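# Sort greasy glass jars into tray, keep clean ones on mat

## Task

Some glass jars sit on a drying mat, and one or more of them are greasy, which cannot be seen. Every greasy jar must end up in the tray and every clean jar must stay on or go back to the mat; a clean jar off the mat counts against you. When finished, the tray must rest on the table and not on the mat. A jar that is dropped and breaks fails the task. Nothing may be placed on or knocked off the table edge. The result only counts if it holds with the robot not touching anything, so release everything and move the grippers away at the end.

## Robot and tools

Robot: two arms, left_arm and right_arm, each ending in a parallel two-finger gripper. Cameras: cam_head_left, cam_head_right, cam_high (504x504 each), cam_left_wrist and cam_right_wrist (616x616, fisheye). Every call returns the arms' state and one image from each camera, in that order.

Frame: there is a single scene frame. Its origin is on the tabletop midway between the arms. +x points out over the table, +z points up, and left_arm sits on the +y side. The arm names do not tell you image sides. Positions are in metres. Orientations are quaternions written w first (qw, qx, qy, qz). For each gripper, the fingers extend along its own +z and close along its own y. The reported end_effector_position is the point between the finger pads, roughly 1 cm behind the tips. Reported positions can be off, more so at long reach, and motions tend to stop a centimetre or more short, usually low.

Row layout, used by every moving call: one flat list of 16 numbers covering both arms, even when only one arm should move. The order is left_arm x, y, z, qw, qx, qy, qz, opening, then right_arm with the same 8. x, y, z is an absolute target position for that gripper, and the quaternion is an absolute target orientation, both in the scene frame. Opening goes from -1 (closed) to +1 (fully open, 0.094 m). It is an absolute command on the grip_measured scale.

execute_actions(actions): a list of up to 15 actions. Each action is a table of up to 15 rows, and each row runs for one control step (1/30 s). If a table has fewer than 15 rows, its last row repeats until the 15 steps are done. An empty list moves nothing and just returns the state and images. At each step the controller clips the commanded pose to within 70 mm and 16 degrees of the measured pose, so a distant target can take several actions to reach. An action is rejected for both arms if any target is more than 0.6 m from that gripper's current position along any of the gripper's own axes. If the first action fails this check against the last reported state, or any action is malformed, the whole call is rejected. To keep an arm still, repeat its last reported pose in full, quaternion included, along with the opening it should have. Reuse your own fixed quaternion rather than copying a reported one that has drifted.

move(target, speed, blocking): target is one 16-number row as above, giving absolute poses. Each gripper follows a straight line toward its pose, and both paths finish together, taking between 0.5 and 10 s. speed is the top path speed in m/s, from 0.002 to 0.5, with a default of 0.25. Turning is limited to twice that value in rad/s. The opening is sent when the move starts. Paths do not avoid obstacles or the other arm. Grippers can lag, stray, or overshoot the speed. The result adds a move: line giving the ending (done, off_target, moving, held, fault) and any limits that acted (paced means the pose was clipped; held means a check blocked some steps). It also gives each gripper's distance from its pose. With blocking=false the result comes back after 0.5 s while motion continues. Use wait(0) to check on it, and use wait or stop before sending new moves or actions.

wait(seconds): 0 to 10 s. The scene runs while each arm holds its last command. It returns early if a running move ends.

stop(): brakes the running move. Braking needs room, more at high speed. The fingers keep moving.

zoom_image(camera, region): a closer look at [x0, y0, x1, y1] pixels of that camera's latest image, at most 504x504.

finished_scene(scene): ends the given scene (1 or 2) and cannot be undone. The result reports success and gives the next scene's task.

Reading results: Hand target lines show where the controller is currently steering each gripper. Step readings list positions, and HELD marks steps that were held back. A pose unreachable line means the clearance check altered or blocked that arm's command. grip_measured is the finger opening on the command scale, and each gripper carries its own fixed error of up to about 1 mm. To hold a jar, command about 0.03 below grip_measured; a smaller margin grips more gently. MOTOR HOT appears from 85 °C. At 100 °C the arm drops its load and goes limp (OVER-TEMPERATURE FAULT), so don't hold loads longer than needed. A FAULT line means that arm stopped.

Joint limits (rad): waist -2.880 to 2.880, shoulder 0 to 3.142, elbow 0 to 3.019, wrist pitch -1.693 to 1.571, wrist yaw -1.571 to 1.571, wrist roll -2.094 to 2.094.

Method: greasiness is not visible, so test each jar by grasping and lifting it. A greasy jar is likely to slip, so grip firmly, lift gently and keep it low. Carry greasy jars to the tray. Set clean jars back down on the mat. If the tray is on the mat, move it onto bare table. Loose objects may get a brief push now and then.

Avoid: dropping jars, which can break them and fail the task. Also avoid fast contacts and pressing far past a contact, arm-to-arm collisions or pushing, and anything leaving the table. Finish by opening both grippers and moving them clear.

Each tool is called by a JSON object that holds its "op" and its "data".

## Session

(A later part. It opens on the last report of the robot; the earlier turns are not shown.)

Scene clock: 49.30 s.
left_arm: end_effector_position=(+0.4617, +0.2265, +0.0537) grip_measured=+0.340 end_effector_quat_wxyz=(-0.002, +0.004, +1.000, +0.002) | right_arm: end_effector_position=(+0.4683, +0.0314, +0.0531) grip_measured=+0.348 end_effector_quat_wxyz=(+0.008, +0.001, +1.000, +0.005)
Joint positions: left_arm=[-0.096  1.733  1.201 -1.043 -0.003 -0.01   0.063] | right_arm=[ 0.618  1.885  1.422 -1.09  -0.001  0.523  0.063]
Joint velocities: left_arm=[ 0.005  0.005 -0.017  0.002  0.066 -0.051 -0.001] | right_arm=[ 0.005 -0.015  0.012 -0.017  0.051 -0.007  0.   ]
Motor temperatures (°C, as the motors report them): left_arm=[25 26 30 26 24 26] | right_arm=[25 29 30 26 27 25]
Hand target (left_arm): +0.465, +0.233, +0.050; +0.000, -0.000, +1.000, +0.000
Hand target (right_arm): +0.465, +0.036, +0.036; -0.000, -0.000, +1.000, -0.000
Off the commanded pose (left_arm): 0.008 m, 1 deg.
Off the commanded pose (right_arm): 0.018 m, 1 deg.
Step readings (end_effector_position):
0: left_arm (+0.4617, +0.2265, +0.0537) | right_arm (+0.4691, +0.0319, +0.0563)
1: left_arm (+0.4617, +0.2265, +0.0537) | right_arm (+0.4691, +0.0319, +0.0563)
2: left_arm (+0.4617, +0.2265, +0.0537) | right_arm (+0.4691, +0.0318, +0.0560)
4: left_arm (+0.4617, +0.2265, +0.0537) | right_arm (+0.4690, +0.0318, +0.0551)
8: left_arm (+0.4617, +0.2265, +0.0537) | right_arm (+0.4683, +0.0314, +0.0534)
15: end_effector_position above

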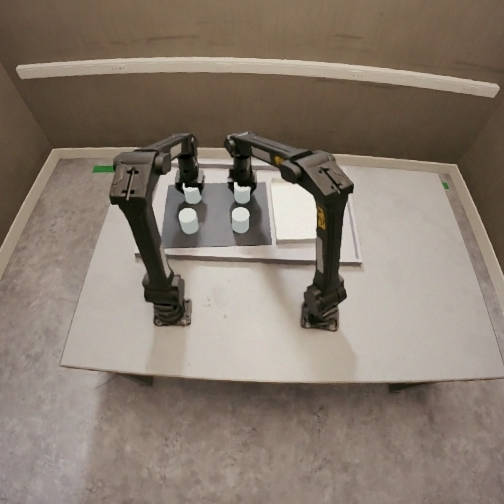

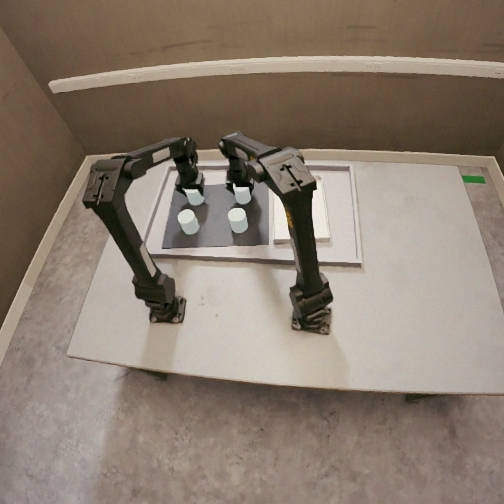

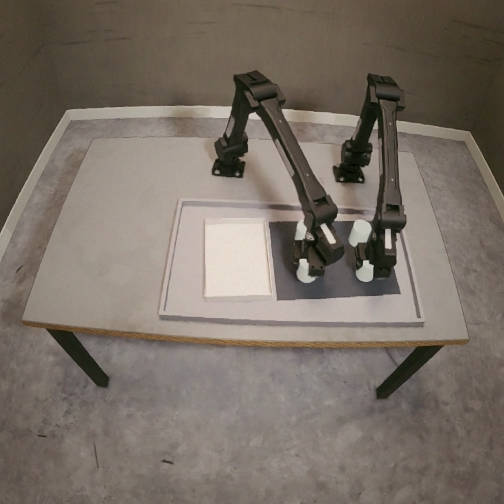

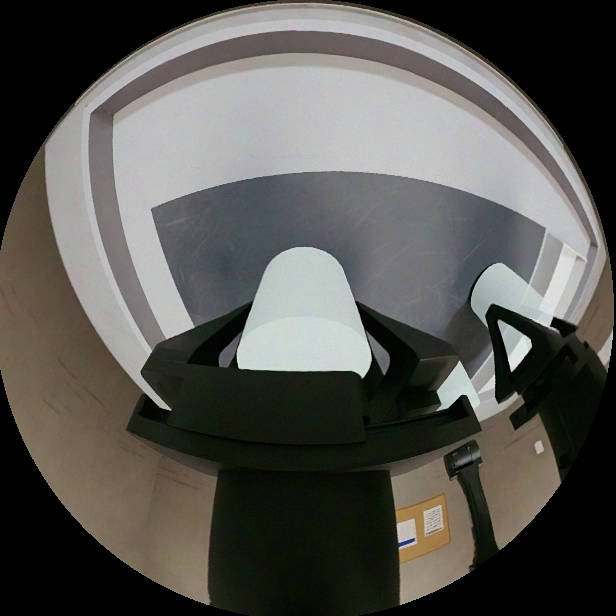

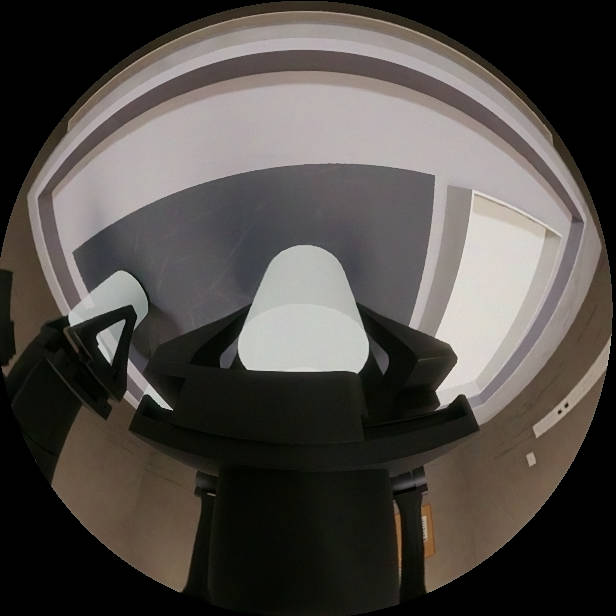

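{"op": "execute_actions", "data": {"actions": [[[0.465,0.233,0.050,0,0,1,0,0.3425, 0.465,0.036,0.036,0,0,1,0,0.3495]]]}}

{"op": "zoom_image", "data": {"camera": "cam_left_wrist", "region": [200, 220, 410, 390]}}

{"op": "zoom_image", "data": {"camera": "cam_right_wrist", "region": [200, 220, 410, 390]}}

Scene clock: 49.97 s.
left_arm: end_effector_position=(+0.4617, +0.2265, +0.0537) grip_measured=+0.341 end_effector_quat_wxyz=(-0.002, +0.004, +1.000, +0.002) | right_arm: end_effector_position=(+0.4683, +0.0314, +0.0531) grip_measured=+0.349 end_effector_quat_wxyz=(+0.008, +0.001, +1.000, +0.005)
Joint positions: left_arm=[-0.096  1.733  1.201 -1.043 -0.003 -0.01   0.063] | right_arm=[ 0.618  1.885  1.422 -1.09  -0.001  0.523  0.063]
Joint velocities: left_arm=[-0.005 -0.015 -0.007 -0.002 -0.022 -0.051  0.   ] | right_arm=[-0.024 -0.005 -0.022  0.002 -0.037  0.007 -0.   ]
Motor temperatures (°C, as the motors report them): left_arm=[25 26 30 26 24 26] | right_arm=[25 29 30 26 27 25]
Hand target (left_arm): +0.465, +0.233, +0.050; +0.000, -0.000, +1.000, +0.000
Hand target (right_arm): +0.465, +0.036, +0.036; +0.000, -0.000, +1.000, -0.000
Off the commanded pose (left_arm): 0.008 m, 1 deg.
Off the commanded pose (right_arm): 0.018 m, 1 deg.
Step readings (end_effector_position):
0: left_arm (+0.4617, +0.2265, +0.0537) | right_arm (+0.4683, +0.0314, +0.0531)
1: left_arm (+0.4617, +0.2265, +0.0537) | right_arm (+0.4683, +0.0314, +0.0531)
2: left_arm (+0.4617, +0.2265, +0.0537) | right_arm (+0.4683, +0.0314, +0.0531)
4: left_arm (+0.4617, +0.2265, +0.0537) | right_arm (+0.4683, +0.0314, +0.0531)
8: left_arm (+0.4617, +0.2265, +0.0537) | right_arm (+0.4683, +0.0314, +0.0531)
15: end_effector_position above

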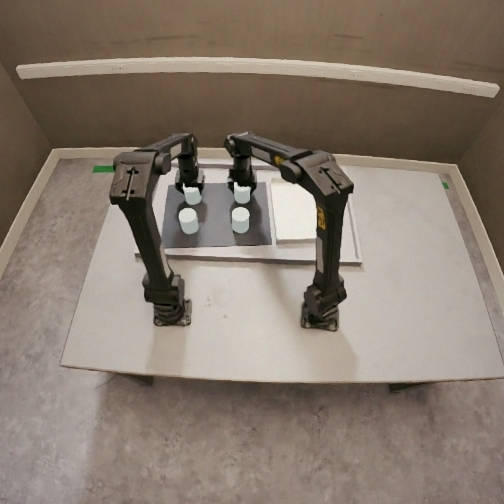

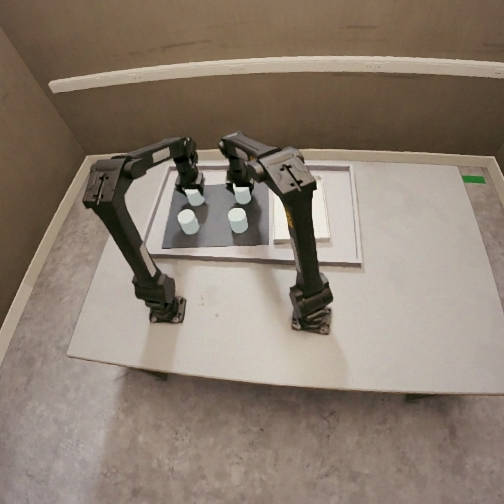

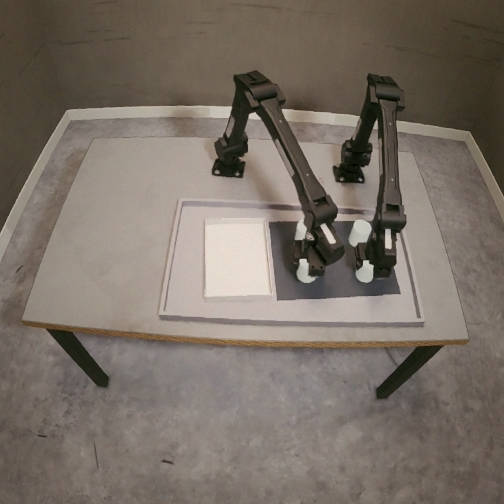

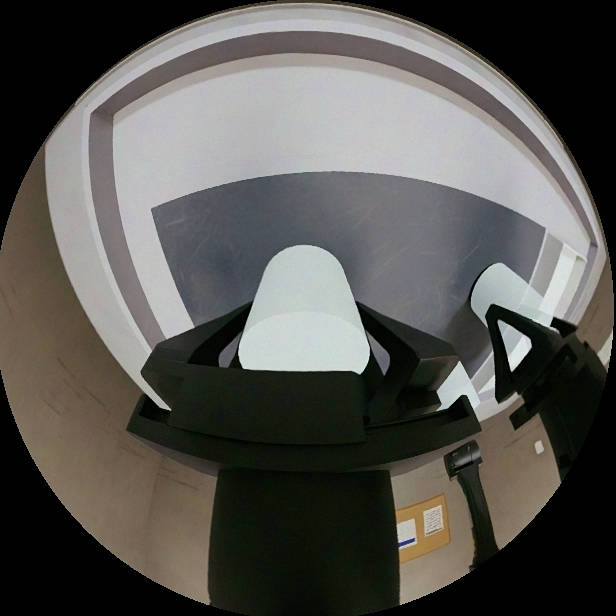

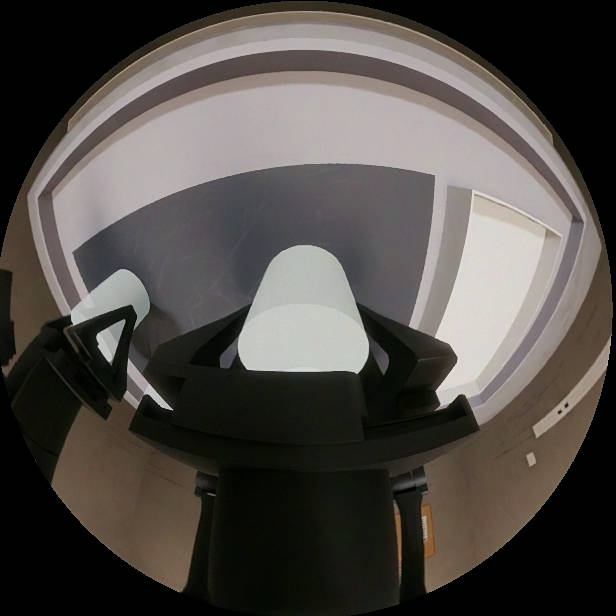

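Region (200, 220, 410, 390) of cam_left_wrist's 616x616 image, scaled by 2.400, with more detail than that image has; it fills the top 408 rows of this view, and the rest is white.

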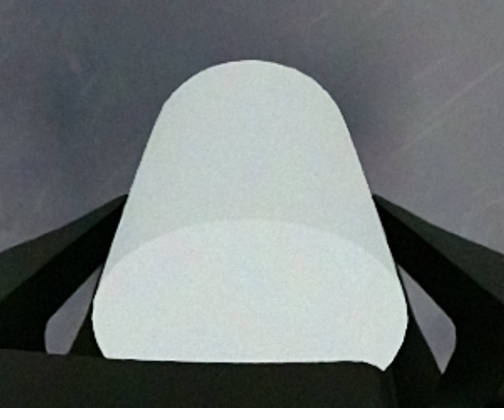

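Region (200, 220, 410, 390) of cam_right_wrist's 616x616 image, scaled by 2.400, with more detail than that image has; it fills the top 408 rows of this view, and the rest is white.

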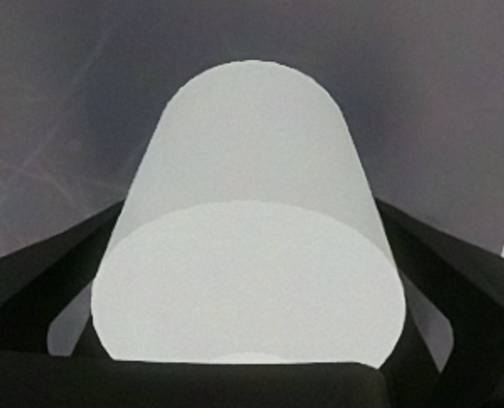

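{"op": "execute_actions", "data": {"actions": [[[0.465,0.233,0.050,0,0,1,0,0.346, 0.465,0.036,0.036,0,0,1,0,0.351]]]}}

{"op": "zoom_image", "data": {"camera": "cam_right_wrist", "region": [200, 220, 410, 390]}}

Scene clock: 50.57 s.
left_arm: end_effector_position=(+0.4617, +0.2265, +0.0537) grip_measured=+0.344 end_effector_quat_wxyz=(-0.002, +0.004, +1.000, +0.002) | right_arm: end_effector_position=(+0.4683, +0.0314, +0.0531) grip_measured=+0.350 end_effector_quat_wxyz=(+0.008, +0.001, +1.000, +0.005)
Joint positions: left_arm=[-0.096  1.733  1.201 -1.043 -0.003 -0.01   0.063] | right_arm=[ 0.618  1.885  1.422 -1.09  -0.001  0.523  0.063]
Joint velocities: left_arm=[-0.005  0.015 -0.007 -0.007 -0.007 -0.007 -0.001] | right_arm=[-0.005 -0.005  0.007  0.007  0.007  0.051 -0.   ]
Motor temperatures (°C, as the motors report them): left_arm=[25 26 30 26 24 26] | right_arm=[25 29 30 26 27 25]
Hand target (left_arm): +0.465, +0.233, +0.050; +0.000, -0.000, +1.000, +0.000
Hand target (right_arm): +0.465, +0.036, +0.036; +0.000, -0.000, +1.000, -0.000
Off the commanded pose (left_arm): 0.008 m, 1 deg.
Off the commanded pose (right_arm): 0.018 m, 1 deg.
Step readings (end_effector_position):
0: left_arm (+0.4617, +0.2265, +0.0537) | right_arm (+0.4683, +0.0314, +0.0531)
1: left_arm (+0.4617, +0.2265, +0.0537) | right_arm (+0.4683, +0.0314, +0.0531)
2: left_arm (+0.4617, +0.2265, +0.0537) | right_arm (+0.4683, +0.0314, +0.0531)
4: left_arm (+0.4617, +0.2265, +0.0537) | right_arm (+0.4683, +0.0314, +0.0531)
8: left_arm (+0.4617, +0.2265, +0.0537) | right_arm (+0.4683, +0.0314, +0.0531)
15: end_effector_position above

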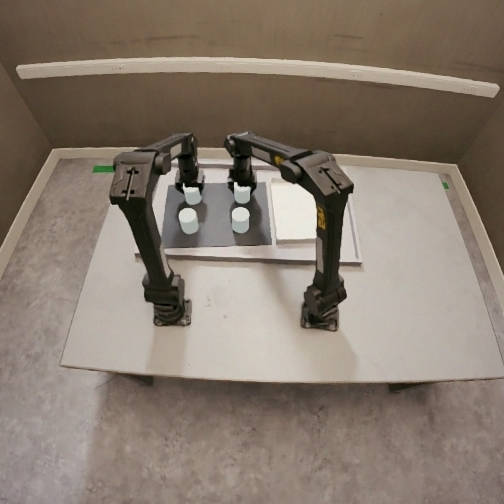

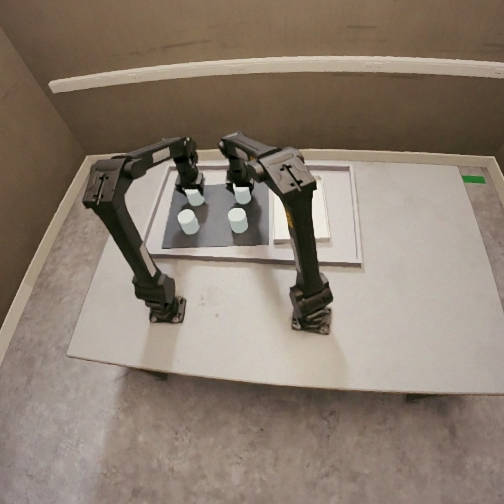

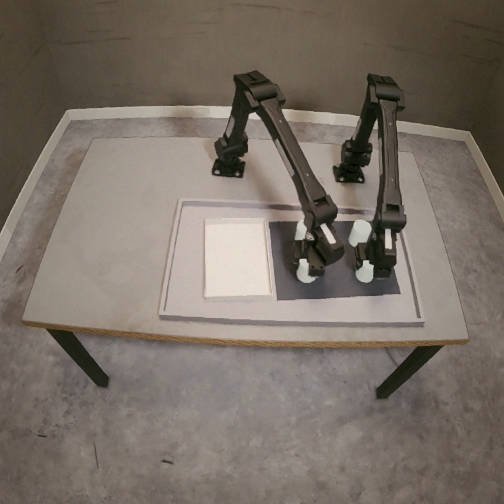

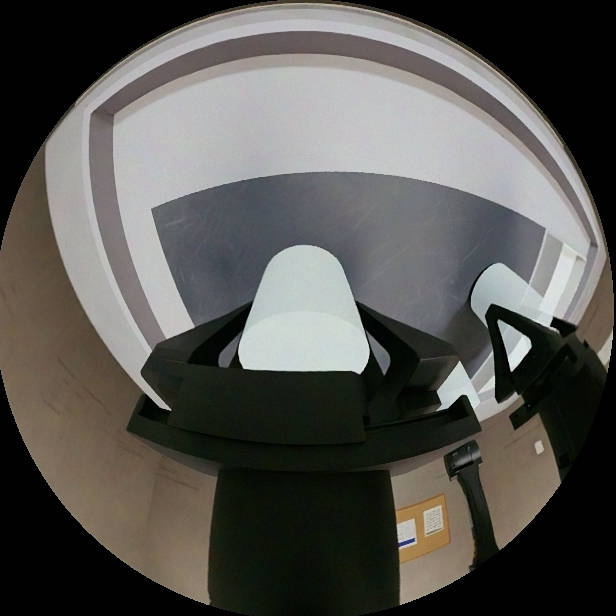

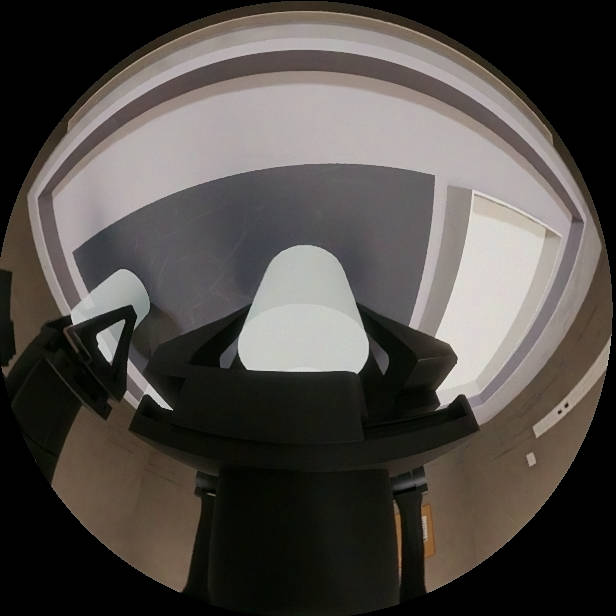

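Region (200, 220, 410, 390) of cam_right_wrist's 616x616 image, scaled by 2.400, with more detail than that image has; it fills the top 408 rows of this view, and the rest is white.

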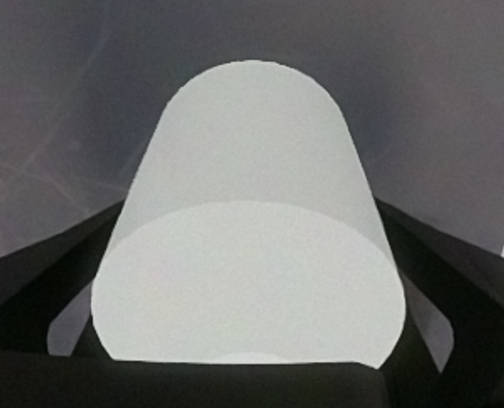

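{"op": "execute_actions", "data": {"actions": [[[0.465,0.233,0.056,0,0,1,0,0.45, 0.465,0.036,0.035,0,0,1,0,0.34],[0.465,0.233,0.062,0,0,1,0,0.55, 0.465,0.036,0.034,0,0,1,0,0.33],[0.465,0.233,0.068,0,0,1,0,0.6, 0.465,0.036,0.033,0,0,1,0,0.33],[0.465,0.233,0.074,0,0,1,0,0.6, 0.465,0.036,0.032,0,0,1,0,0.33],[0.465,0.233,0.080,0,0,1,0,0.6, 0.465,0.036,0.031,0,0,1,0,0.33],[0.465,0.233,0.086,0,0,1,0,0.6, 0.465,0.036,0.030,0,0,1,0,0.33],[0.465,0.233,0.091,0,0,1,0,0.6, 0.465,0.036,0.030,0,0,1,0,0.33],[0.465,0.233,0.096,0,0,1,0,0.6, 0.465,0.036,0.030,0,0,1,0,0.33],[0.466,0.233,0.100,0,0,1,0,0.6, 0.465,0.036,0.030,0,0,1,0,0.33],[0.467,0.233,0.104,0,0,1,0,0.6, 0.465,0.036,0.030,0,0,1,0,0.33],[0.468,0.233,0.108,0,0,1,0,0.6, 0.465,0.036,0.030,0,0,1,0,0.33],[0.469,0.233,0.111,0,0,1,0,0.6, 0.465,0.036,0.030,0,0,1,0,0.33],[0.470,0.233,0.114,0,0,1,0,0.6, 0.465,0.036,0.030,0,0,1,0,0.33]]]}}

Scene clock: 51.83 s.
left_arm: end_effector_position=(+0.4478, +0.2267, +0.0835) grip_measured=+0.598 end_effector_quat_wxyz=(-0.033, +0.004, +0.999, +0.002) | right_arm: end_effector_position=(+0.4691, +0.0319, +0.0490) grip_measured=+0.338 end_effector_quat_wxyz=(+0.009, +0.001, +1.000, +0.006)
Joint positions: left_arm=[-0.096  1.698  1.241 -1.179 -0.003 -0.01   0.075] | right_arm=[ 0.618  1.89   1.417 -1.076 -0.001  0.523  0.063]
Joint velocities: left_arm=[-0.015 -0.112  0.232 -0.1   -0.051 -0.051  0.   ] | right_arm=[-0.005 -0.005 -0.012 -0.022 -0.007  0.095  0.   ]
Motor temperatures (°C, as the motors report them): left_arm=[25 26 30 26 24 26] | right_arm=[25 29 30 26 27 25]
Hand target (left_arm): +0.467, +0.233, +0.114; +0.000, -0.000, +1.000, +0.001
Hand target (right_arm): +0.465, +0.036, +0.031; +0.000, -0.000, +1.000, +0.000
Off the commanded pose (left_arm): 0.038 m, 4 deg.
Off the commanded pose (right_arm): 0.020 m, 1 deg.
Step readings (end_effector_position):
0: left_arm (+0.4617, +0.2265, +0.0537) | right_arm (+0.4683, +0.0314, +0.0531)
1: left_arm (+0.4617, +0.2265, +0.0537) | right_arm (+0.4683, +0.0314, +0.0531)
2: left_arm (+0.4613, +0.2265, +0.0537) | right_arm (+0.4685, +0.0315, +0.0531)
4: left_arm (+0.4580, +0.2265, +0.0537) | right_arm (+0.4692, +0.0319, +0.0529)
8: left_arm (+0.4460, +0.2267, +0.0565) | right_arm (+0.4695, +0.0321, +0.0507)
15: end_effector_position above

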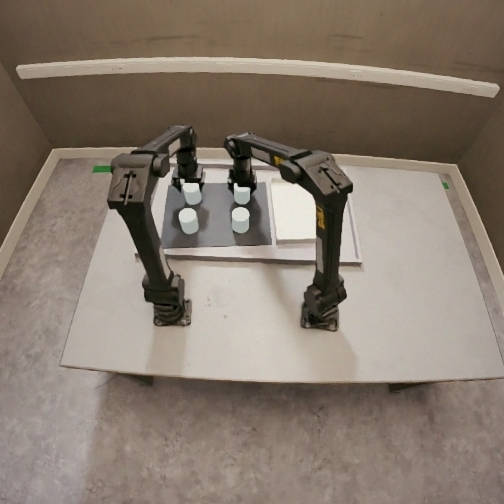

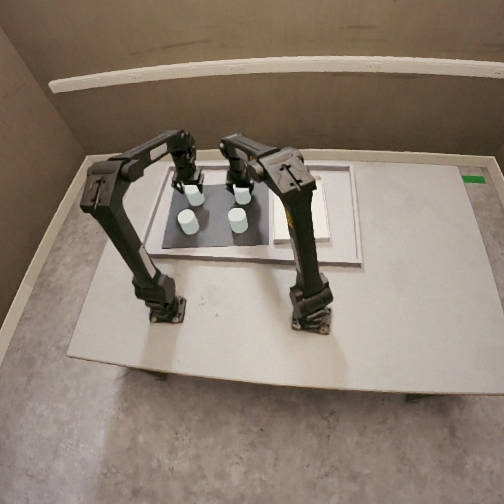

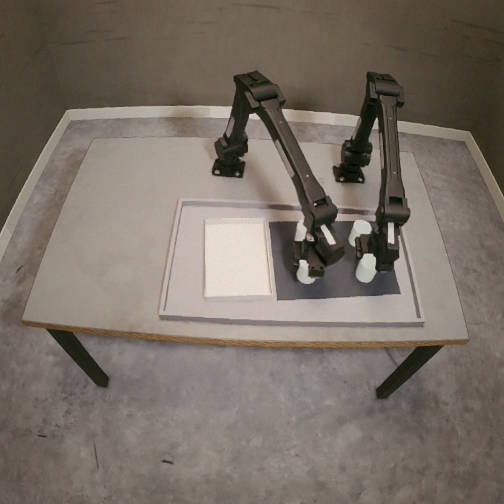

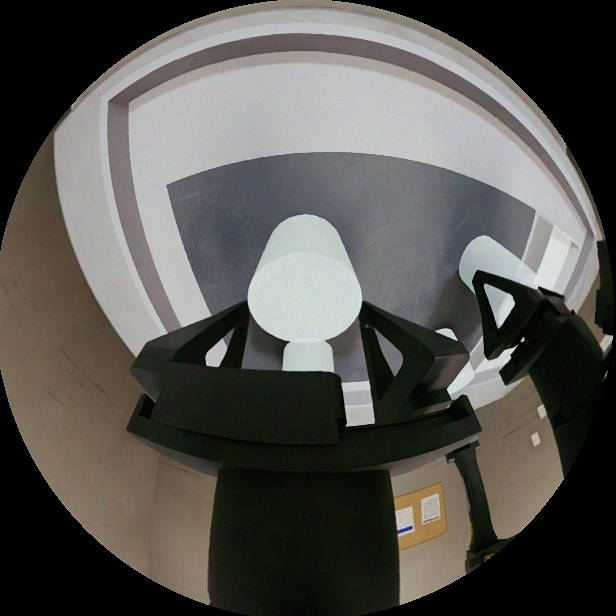

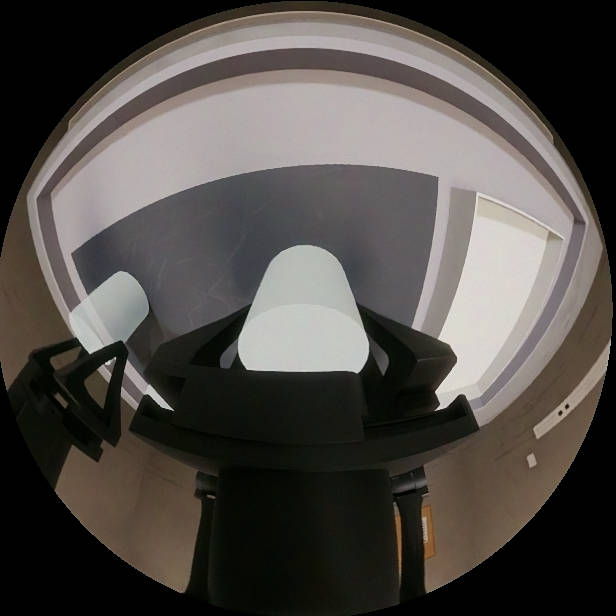

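{"op": "execute_actions", "data": {"actions": [[[0.469,0.233,0.110,0,0,1,0,0.6, 0.465,0.036,0.036,0,0,1,0,0.45],[0.468,0.233,0.106,0,0,1,0,0.6, 0.465,0.036,0.043,0,0,1,0,0.55],[0.468,0.233,0.102,0,0,1,0,0.6, 0.465,0.036,0.050,0,0,1,0,0.6],[0.467,0.233,0.098,0,0,1,0,0.6, 0.465,0.036,0.057,0,0,1,0,0.6],[0.467,0.233,0.094,0,0,1,0,0.6, 0.466,0.036,0.064,0,0,1,0,0.6],[0.466,0.233,0.090,0,0,1,0,0.6, 0.467,0.037,0.071,0,0,1,0,0.6],[0.466,0.233,0.087,0,0,1,0,0.6, 0.468,0.037,0.078,0,0,1,0,0.6],[0.465,0.233,0.084,0,0,1,0,0.6, 0.469,0.038,0.085,0,0,1,0,0.6],[0.465,0.233,0.081,0,0,1,0,0.6, 0.470,0.038,0.091,0,0,1,0,0.6],[0.465,0.233,0.079,0,0,1,0,0.6, 0.470,0.038,0.097,0,0,1,0,0.6],[0.465,0.233,0.077,0,0,1,0,0.6, 0.470,0.038,0.102,0,0,1,0,0.6],[0.465,0.233,0.076,0,0,1,0,0.6, 0.470,0.038,0.107,0,0,1,0,0.6],[0.465,0.233,0.076,0,0,1,0,0.6, 0.470,0.038,0.111,0,0,1,0,0.6],[0.465,0.233,0.076,0,0,1,0,0.6, 0.470,0.038,0.114,0,0,1,0,0.6]],[[0.465,0.233,0.076,0,0,1,0,0.6, 0.470,0.038,0.114,0,0,1,0,0.6],[0.465,0.233,0.076,0,0,1,0,0.6, 0.470,0.038,0.114,0,0,1,0,0.6],[0.465,0.233,0.076,0,0,1,0,0.6, 0.470,0.038,0.110,0,0,1,0,0.6],[0.465,0.233,0.076,0,0,1,0,0.6, 0.469,0.038,0.104,0,0,1,0,0.6],[0.465,0.233,0.076,0,0,1,0,0.6, 0.469,0.037,0.098,0,0,1,0,0.6],[0.465,0.233,0.076,0,0,1,0,0.6, 0.468,0.037,0.092,0,0,1,0,0.6],[0.465,0.233,0.076,0,0,1,0,0.6, 0.468,0.037,0.087,0,0,1,0,0.6],[0.465,0.233,0.076,0,0,1,0,0.6, 0.467,0.036,0.082,0,0,1,0,0.6],[0.465,0.233,0.076,0,0,1,0,0.6, 0.467,0.036,0.078,0,0,1,0,0.6],[0.465,0.233,0.076,0,0,1,0,0.6, 0.466,0.036,0.074,0,0,1,0,0.6],[0.465,0.233,0.076,0,0,1,0,0.6, 0.466,0.036,0.071,0,0,1,0,0.6],[0.465,0.233,0.076,0,0,1,0,0.6, 0.465,0.036,0.068,0,0,1,0,0.6]]]}}

Scene clock: 53.27 s.
left_arm: end_effector_position=(+0.4627, +0.2264, +0.0821) grip_measured=+0.598 end_effector_quat_wxyz=(+0.001, +0.004, +1.000, +0.002) | right_arm: end_effector_position=(+0.4680, +0.0313, +0.0875) grip_measured=+0.598 end_effector_quat_wxyz=(+0.008, +0.001, +1.000, +0.006)
Joint positions: left_arm=[-0.096  1.696  1.235 -1.108 -0.003 -0.01   0.075] | right_arm=[ 0.618  1.846  1.462 -1.167 -0.001  0.523  0.075]
Joint velocities: left_arm=[-0.024 -0.005 -0.002  0.002 -0.051  0.007 -0.   ] | right_arm=[ 0.005  0.005 -0.105  0.012 -0.037  0.007 -0.   ]
Motor temperatures (°C, as the motors report them): left_arm=[25 26 30 26 24 26] | right_arm=[25 29 30 26 27 25]
Hand target (left_arm): +0.465, +0.233, +0.076; +0.000, -0.000, +1.000, +0.000
Hand target (right_arm): +0.464, +0.035, +0.068; -0.000, +0.000, +1.000, +0.000
Off the commanded pose (left_arm): 0.009 m, 0 deg.
Off the commanded pose (right_arm): 0.020 m, 1 deg.
Step readings (end_effector_position; steps 1 to 15: 1st action; 16 to 30: 2nd action):
0: left_arm (+0.4535, +0.2266, +0.0943) | right_arm (+0.4691, +0.0319, +0.0490)
1: left_arm (+0.4535, +0.2266, +0.0943) | right_arm (+0.4691, +0.0319, +0.0490)
2: left_arm (+0.4535, +0.2266, +0.0943) | right_arm (+0.4691, +0.0319, +0.0490)
4: left_arm (+0.4548, +0.2266, +0.0943) | right_arm (+0.4672, +0.0308, +0.0490)
8: left_arm (+0.4624, +0.2265, +0.0934) | right_arm (+0.4567, +0.0248, +0.0506)
15: left_arm (+0.4624, +0.2265, +0.0841) | right_arm (+0.4574, +0.0253, +0.0785)
16: left_arm (+0.4624, +0.2265, +0.0833) | right_arm (+0.4586, +0.0259, +0.0838)
17: left_arm (+0.4624, +0.2265, +0.0827) | right_arm (+0.4598, +0.0266, +0.0886)
19: left_arm (+0.4625, +0.2265, +0.0821) | right_arm (+0.4618, +0.0277, +0.0954)
23: left_arm (+0.4627, +0.2264, +0.0821) | right_arm (+0.4658, +0.0301, +0.0971)
30: end_effector_position above

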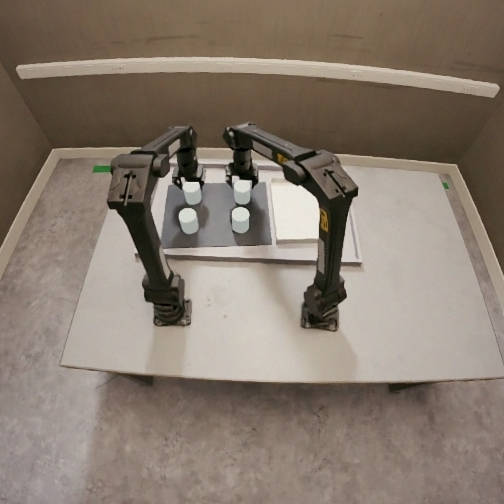

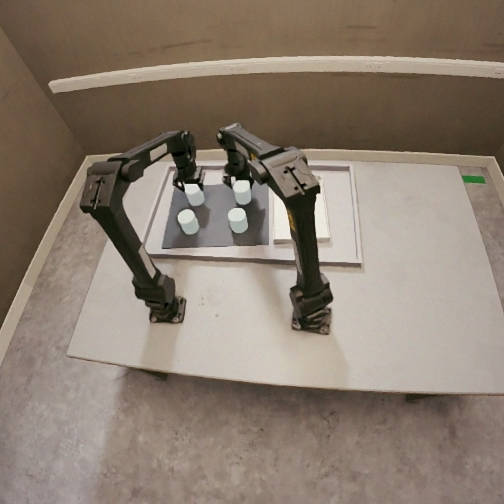

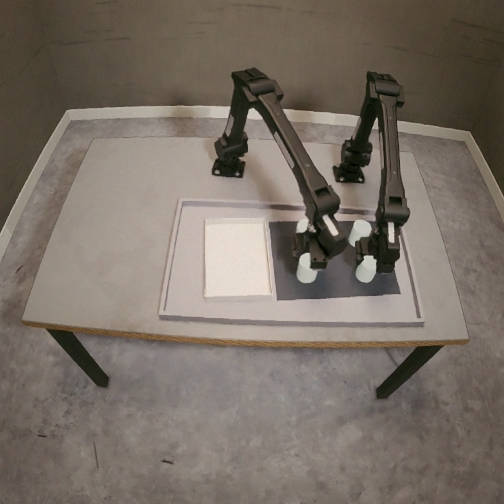

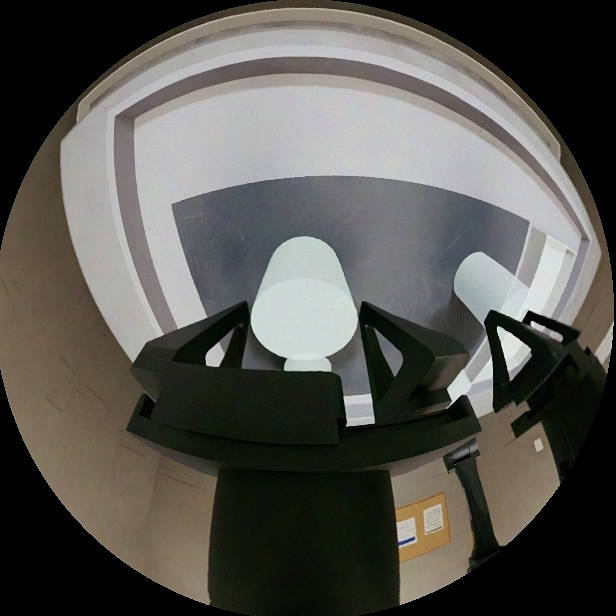

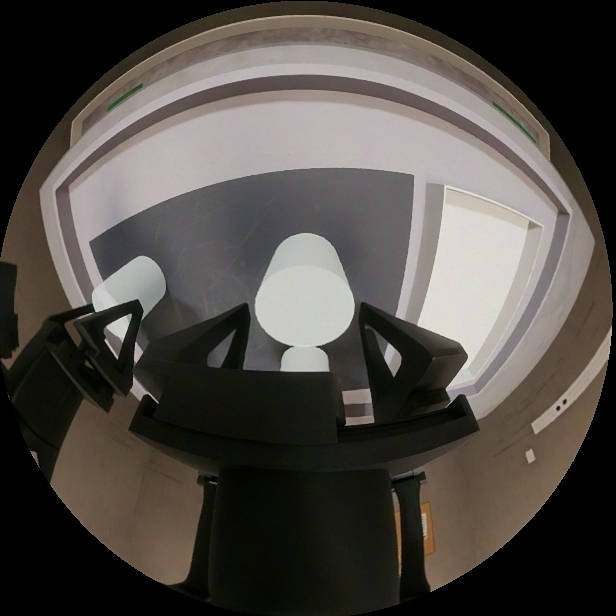

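{"op": "move", "data": {"target": [0.465,0.250,0.076,0,0,1,0,0.6, 0.465,0.036,0.058,0,0,1,0,0.6], "speed": 0.025}}

{"op": "zoom_image", "data": {"camera": "cam_head_left", "region": [160, 150, 280, 250]}}

Scene clock: 54.87 s.
left_arm: end_effector_position=(+0.4627, +0.2428, +0.0821) grip_measured=+0.598 end_effector_quat_wxyz=(+0.001, +0.004, +1.000, +0.001) | right_arm: end_effector_position=(+0.4695, +0.0321, +0.0814) grip_measured=+0.598 end_effector_quat_wxyz=(+0.013, +0.001, +1.000, +0.008)
Joint positions: left_arm=[-0.062  1.696  1.235 -1.108 -0.002  0.024  0.075] | right_arm=[ 0.618  1.85   1.451 -1.14  -0.001  0.523  0.075]
Joint velocities: left_arm=[-0.005 -0.015  0.012 -0.022  0.007  0.037 -0.   ] | right_arm=[-0.015  0.005 -0.002 -0.017 -0.007 -0.007  0.   ]
Motor temperatures (°C, as the motors report them): left_arm=[25 26 30 26 24 26] | right_arm=[25 29 30 26 27 25]
Hand target (left_arm): +0.465, +0.250, +0.076; +0.000, +0.000, +1.000, +0.000
Hand target (right_arm): +0.465, +0.036, +0.059; +0.000, -0.000, +1.000, -0.000
Off the commanded pose (left_arm): 0.010 m, 0 deg.
Off the commanded pose (right_arm): 0.024 m, 2 deg.
move: off_target (right_arm)

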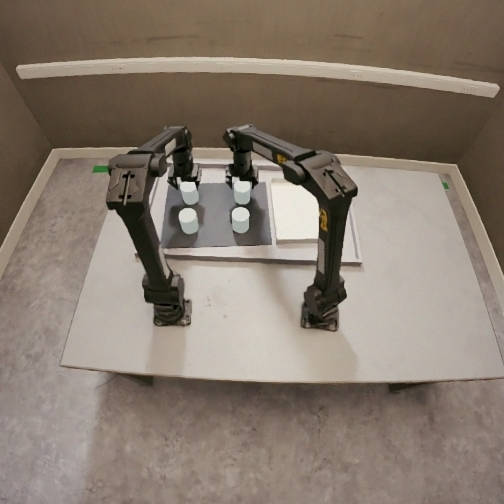

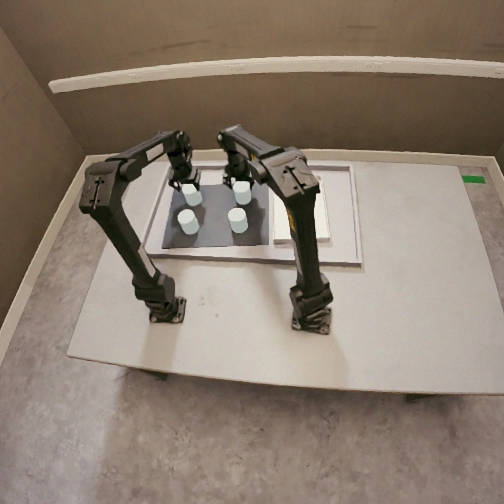

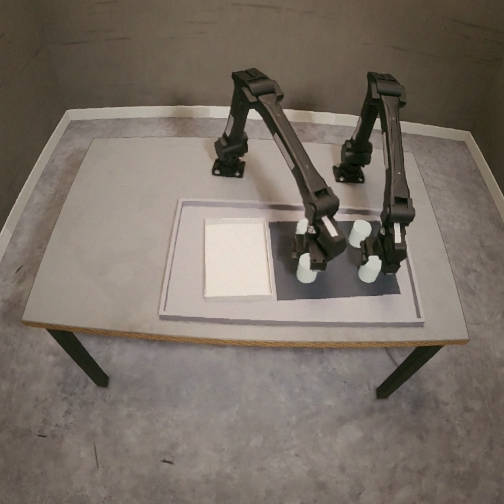

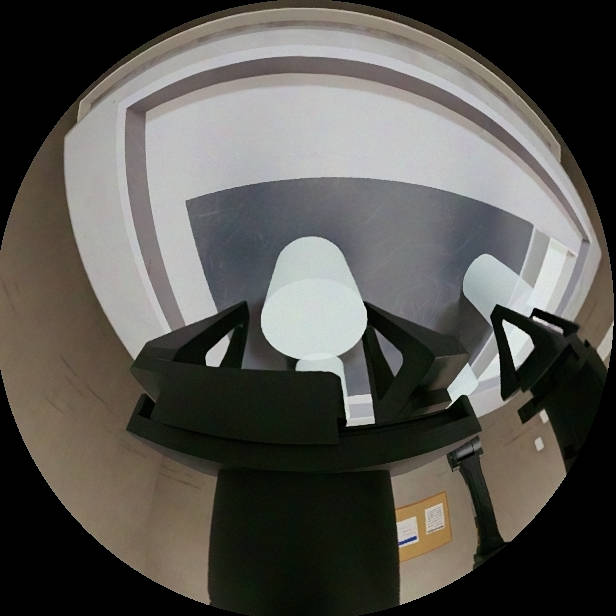

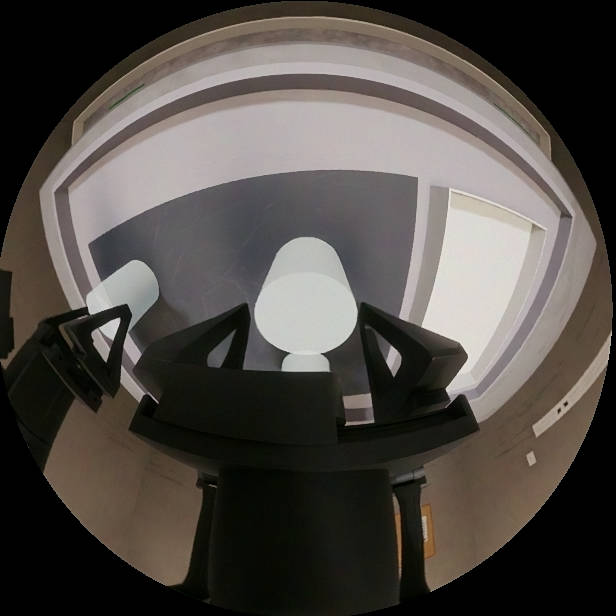

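Region (160, 150, 280, 250) of cam_head_left's 504x504 image, scaled by 4.200, with more detail than that image has.

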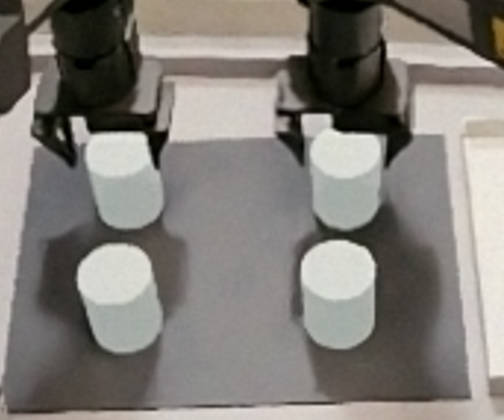

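{"op": "move", "data": {"target": [0.465,0.238,0.076,0,0,1,0,0.6, 0.463,0.053,0.055,0,0,1,0,0.6], "speed": 0.025}}

{"op": "zoom_image", "data": {"camera": "cam_head_left", "region": [160, 150, 280, 250]}}

Scene clock: 56.73 s.
left_arm: end_effector_position=(+0.4627, +0.2428, +0.0821) grip_measured=+0.598 end_effector_quat_wxyz=(+0.001, -0.001, +1.000, +0.001) | right_arm: end_effector_position=(+0.4654, +0.0377, +0.0738) grip_measured=+0.598 end_effector_quat_wxyz=(+0.009, +0.007, +1.000, +0.001)
Joint positions: left_arm=[-0.062  1.696  1.235 -1.108 -0.002  0.016  0.075] | right_arm=[ 0.633  1.865  1.451 -1.14   0.007  0.549  0.075]
Joint velocities: left_arm=[-0.005 -0.024 -0.007 -0.002 -0.066  0.051 -0.001] | right_arm=[ 0.024  0.015 -0.007 -0.012 -0.037 -0.037 -0.001]
Motor temperatures (°C, as the motors report them): left_arm=[25 26 30 26 24 26] | right_arm=[25 29 30 26 27 25]
Hand target (left_arm): +0.465, +0.238, +0.076; -0.000, +0.000, +1.000, -0.000
Hand target (right_arm): +0.462, +0.052, +0.055; +0.000, -0.000, +1.000, -0.000
Off the commanded pose (left_arm): 0.008 m, 0 deg.
Off the commanded pose (right_arm): 0.024 m, 1 deg.
move: off_target (right_arm)

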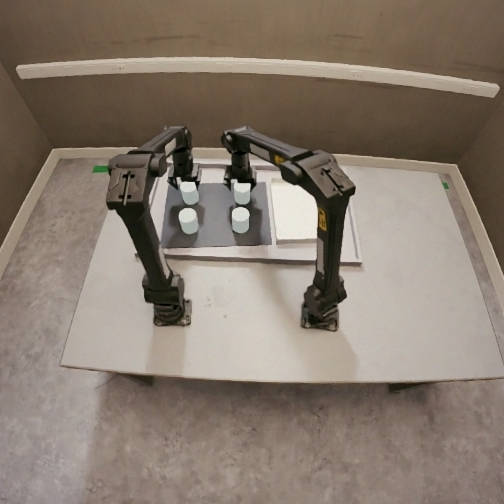

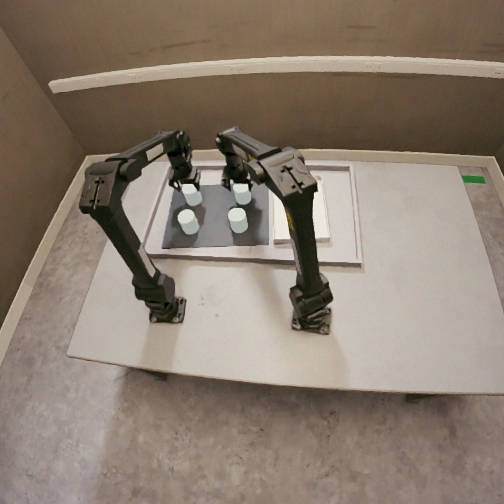

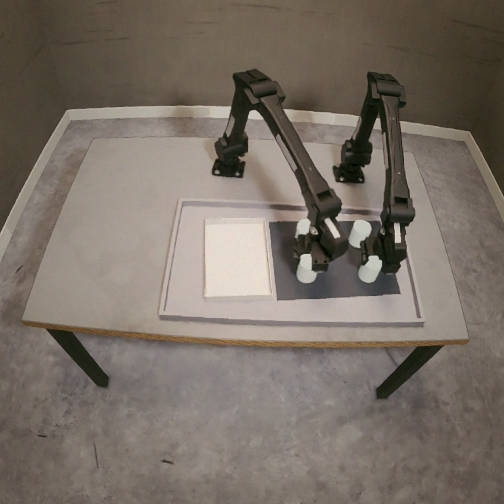

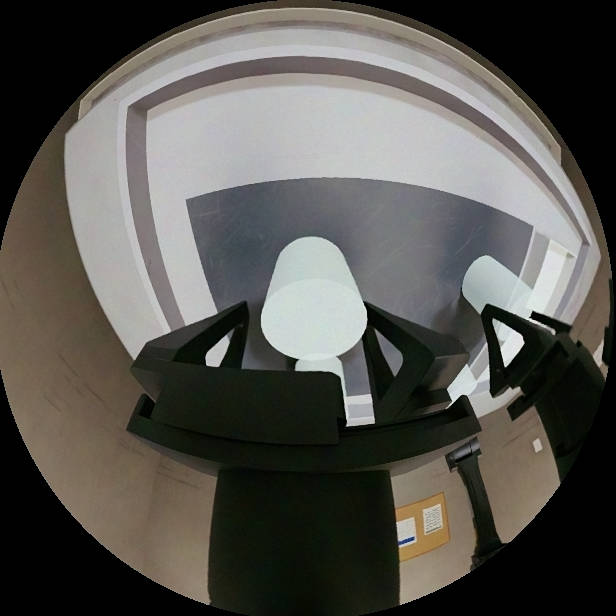

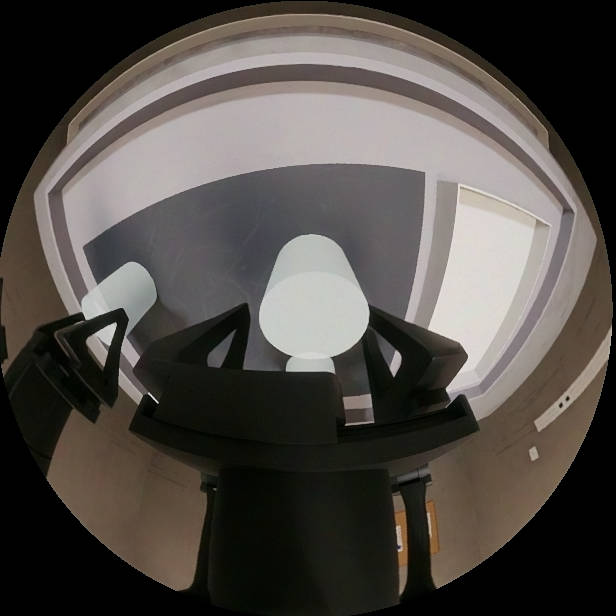

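Region (160, 150, 280, 250) of cam_head_left's 504x504 image, scaled by 4.200, with more detail than that image has.

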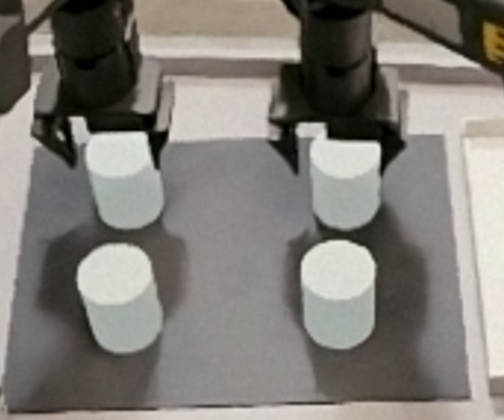

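{"op": "move", "data": {"target": [0.465,0.229,0.076,0,0,1,0,1.0, 0.455,0.065,0.058,0,0,1,0,0.6], "speed": 0.025}}

{"op": "zoom_image", "data": {"camera": "cam_head_left", "region": [160, 150, 280, 250]}}

Scene clock: 58.57 s.
left_arm: end_effector_position=(+0.4628, +0.2369, +0.0821) grip_measured=+1.000 end_effector_quat_wxyz=(+0.001, -0.004, +1.000, +0.001) | right_arm: end_effector_position=(+0.4554, +0.0539, +0.0738) grip_measured=+0.599 end_effector_quat_wxyz=(+0.008, +0.004, +1.000, +0.003)
Joint positions: left_arm=[-0.074  1.696  1.235 -1.108 -0.002 -0.003  0.094] | right_arm=[ 0.667  1.865  1.451 -1.14   0.004  0.577  0.075]
Joint velocities: left_arm=[ 0.005 -0.015 -0.007  0.002 -0.022 -0.007  0.   ] | right_arm=[-0.015  0.005 -0.012  0.017 -0.022 -0.007 -0.001]
Motor temperatures (°C, as the motors report them): left_arm=[25 26 30 26 24 26] | right_arm=[25 29 30 26 27 25]
Hand target (left_arm): +0.465, +0.229, +0.076; -0.000, -0.000, +1.000, -0.000
Hand target (right_arm): +0.455, +0.065, +0.058; +0.000, -0.000, +1.000, -0.000
Off the commanded pose (left_arm): 0.010 m, 0 deg.
Off the commanded pose (right_arm): 0.019 m, 1 deg.
move: off_target (right_arm)

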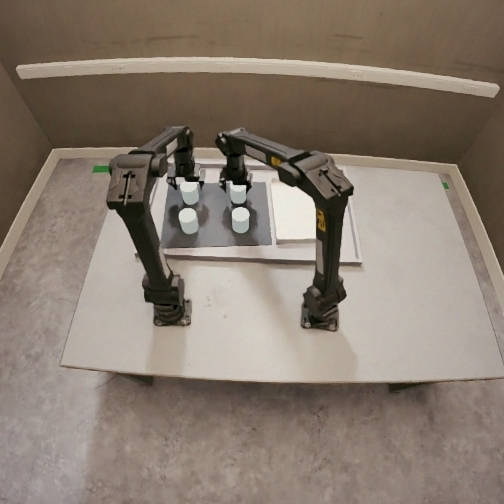

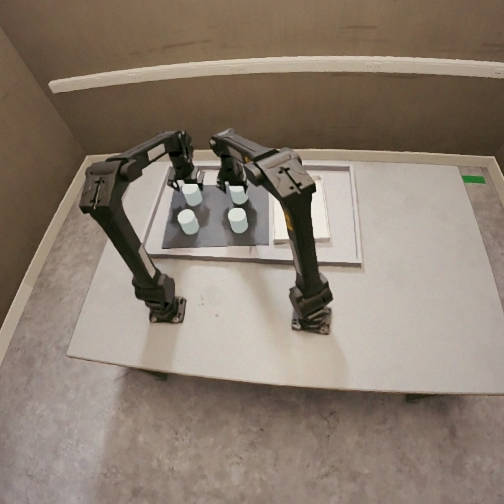

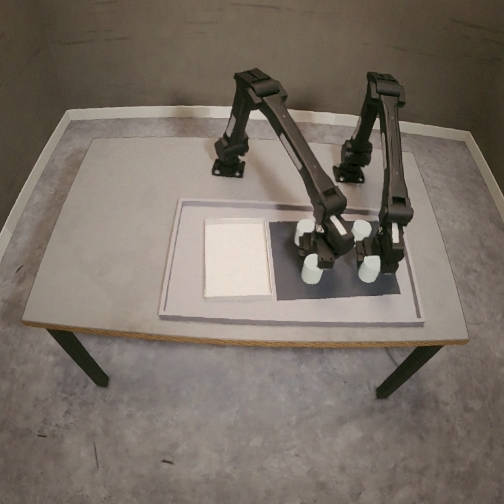

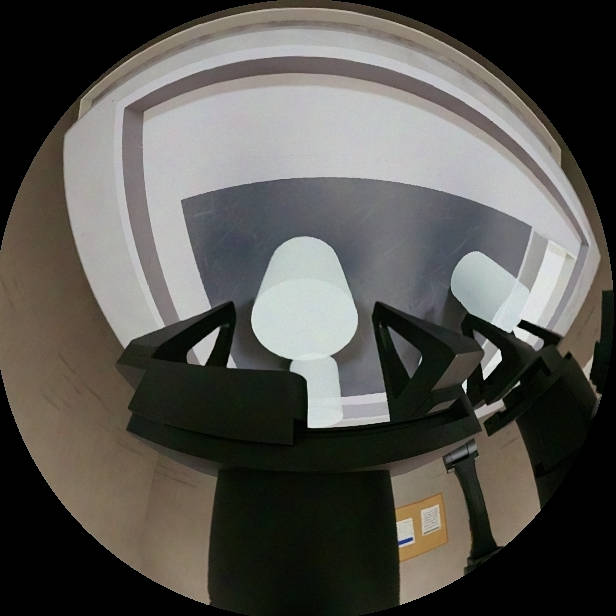

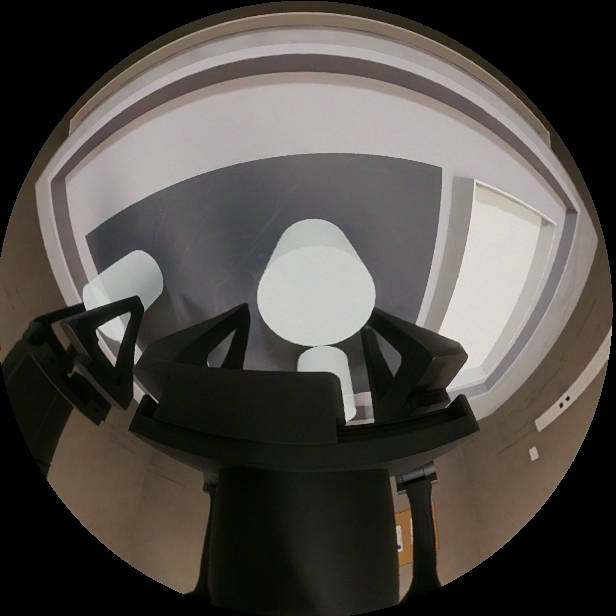

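Region (160, 150, 280, 250) of cam_head_left's 504x504 image, scaled by 4.200, with more detail than that image has.

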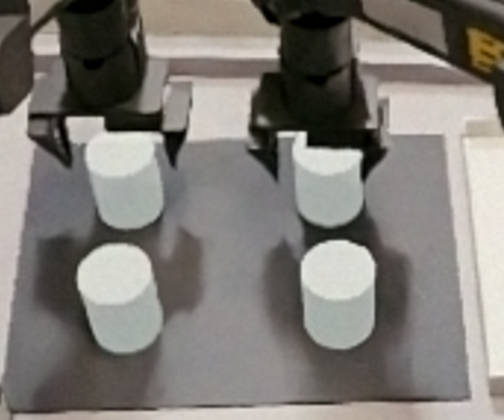

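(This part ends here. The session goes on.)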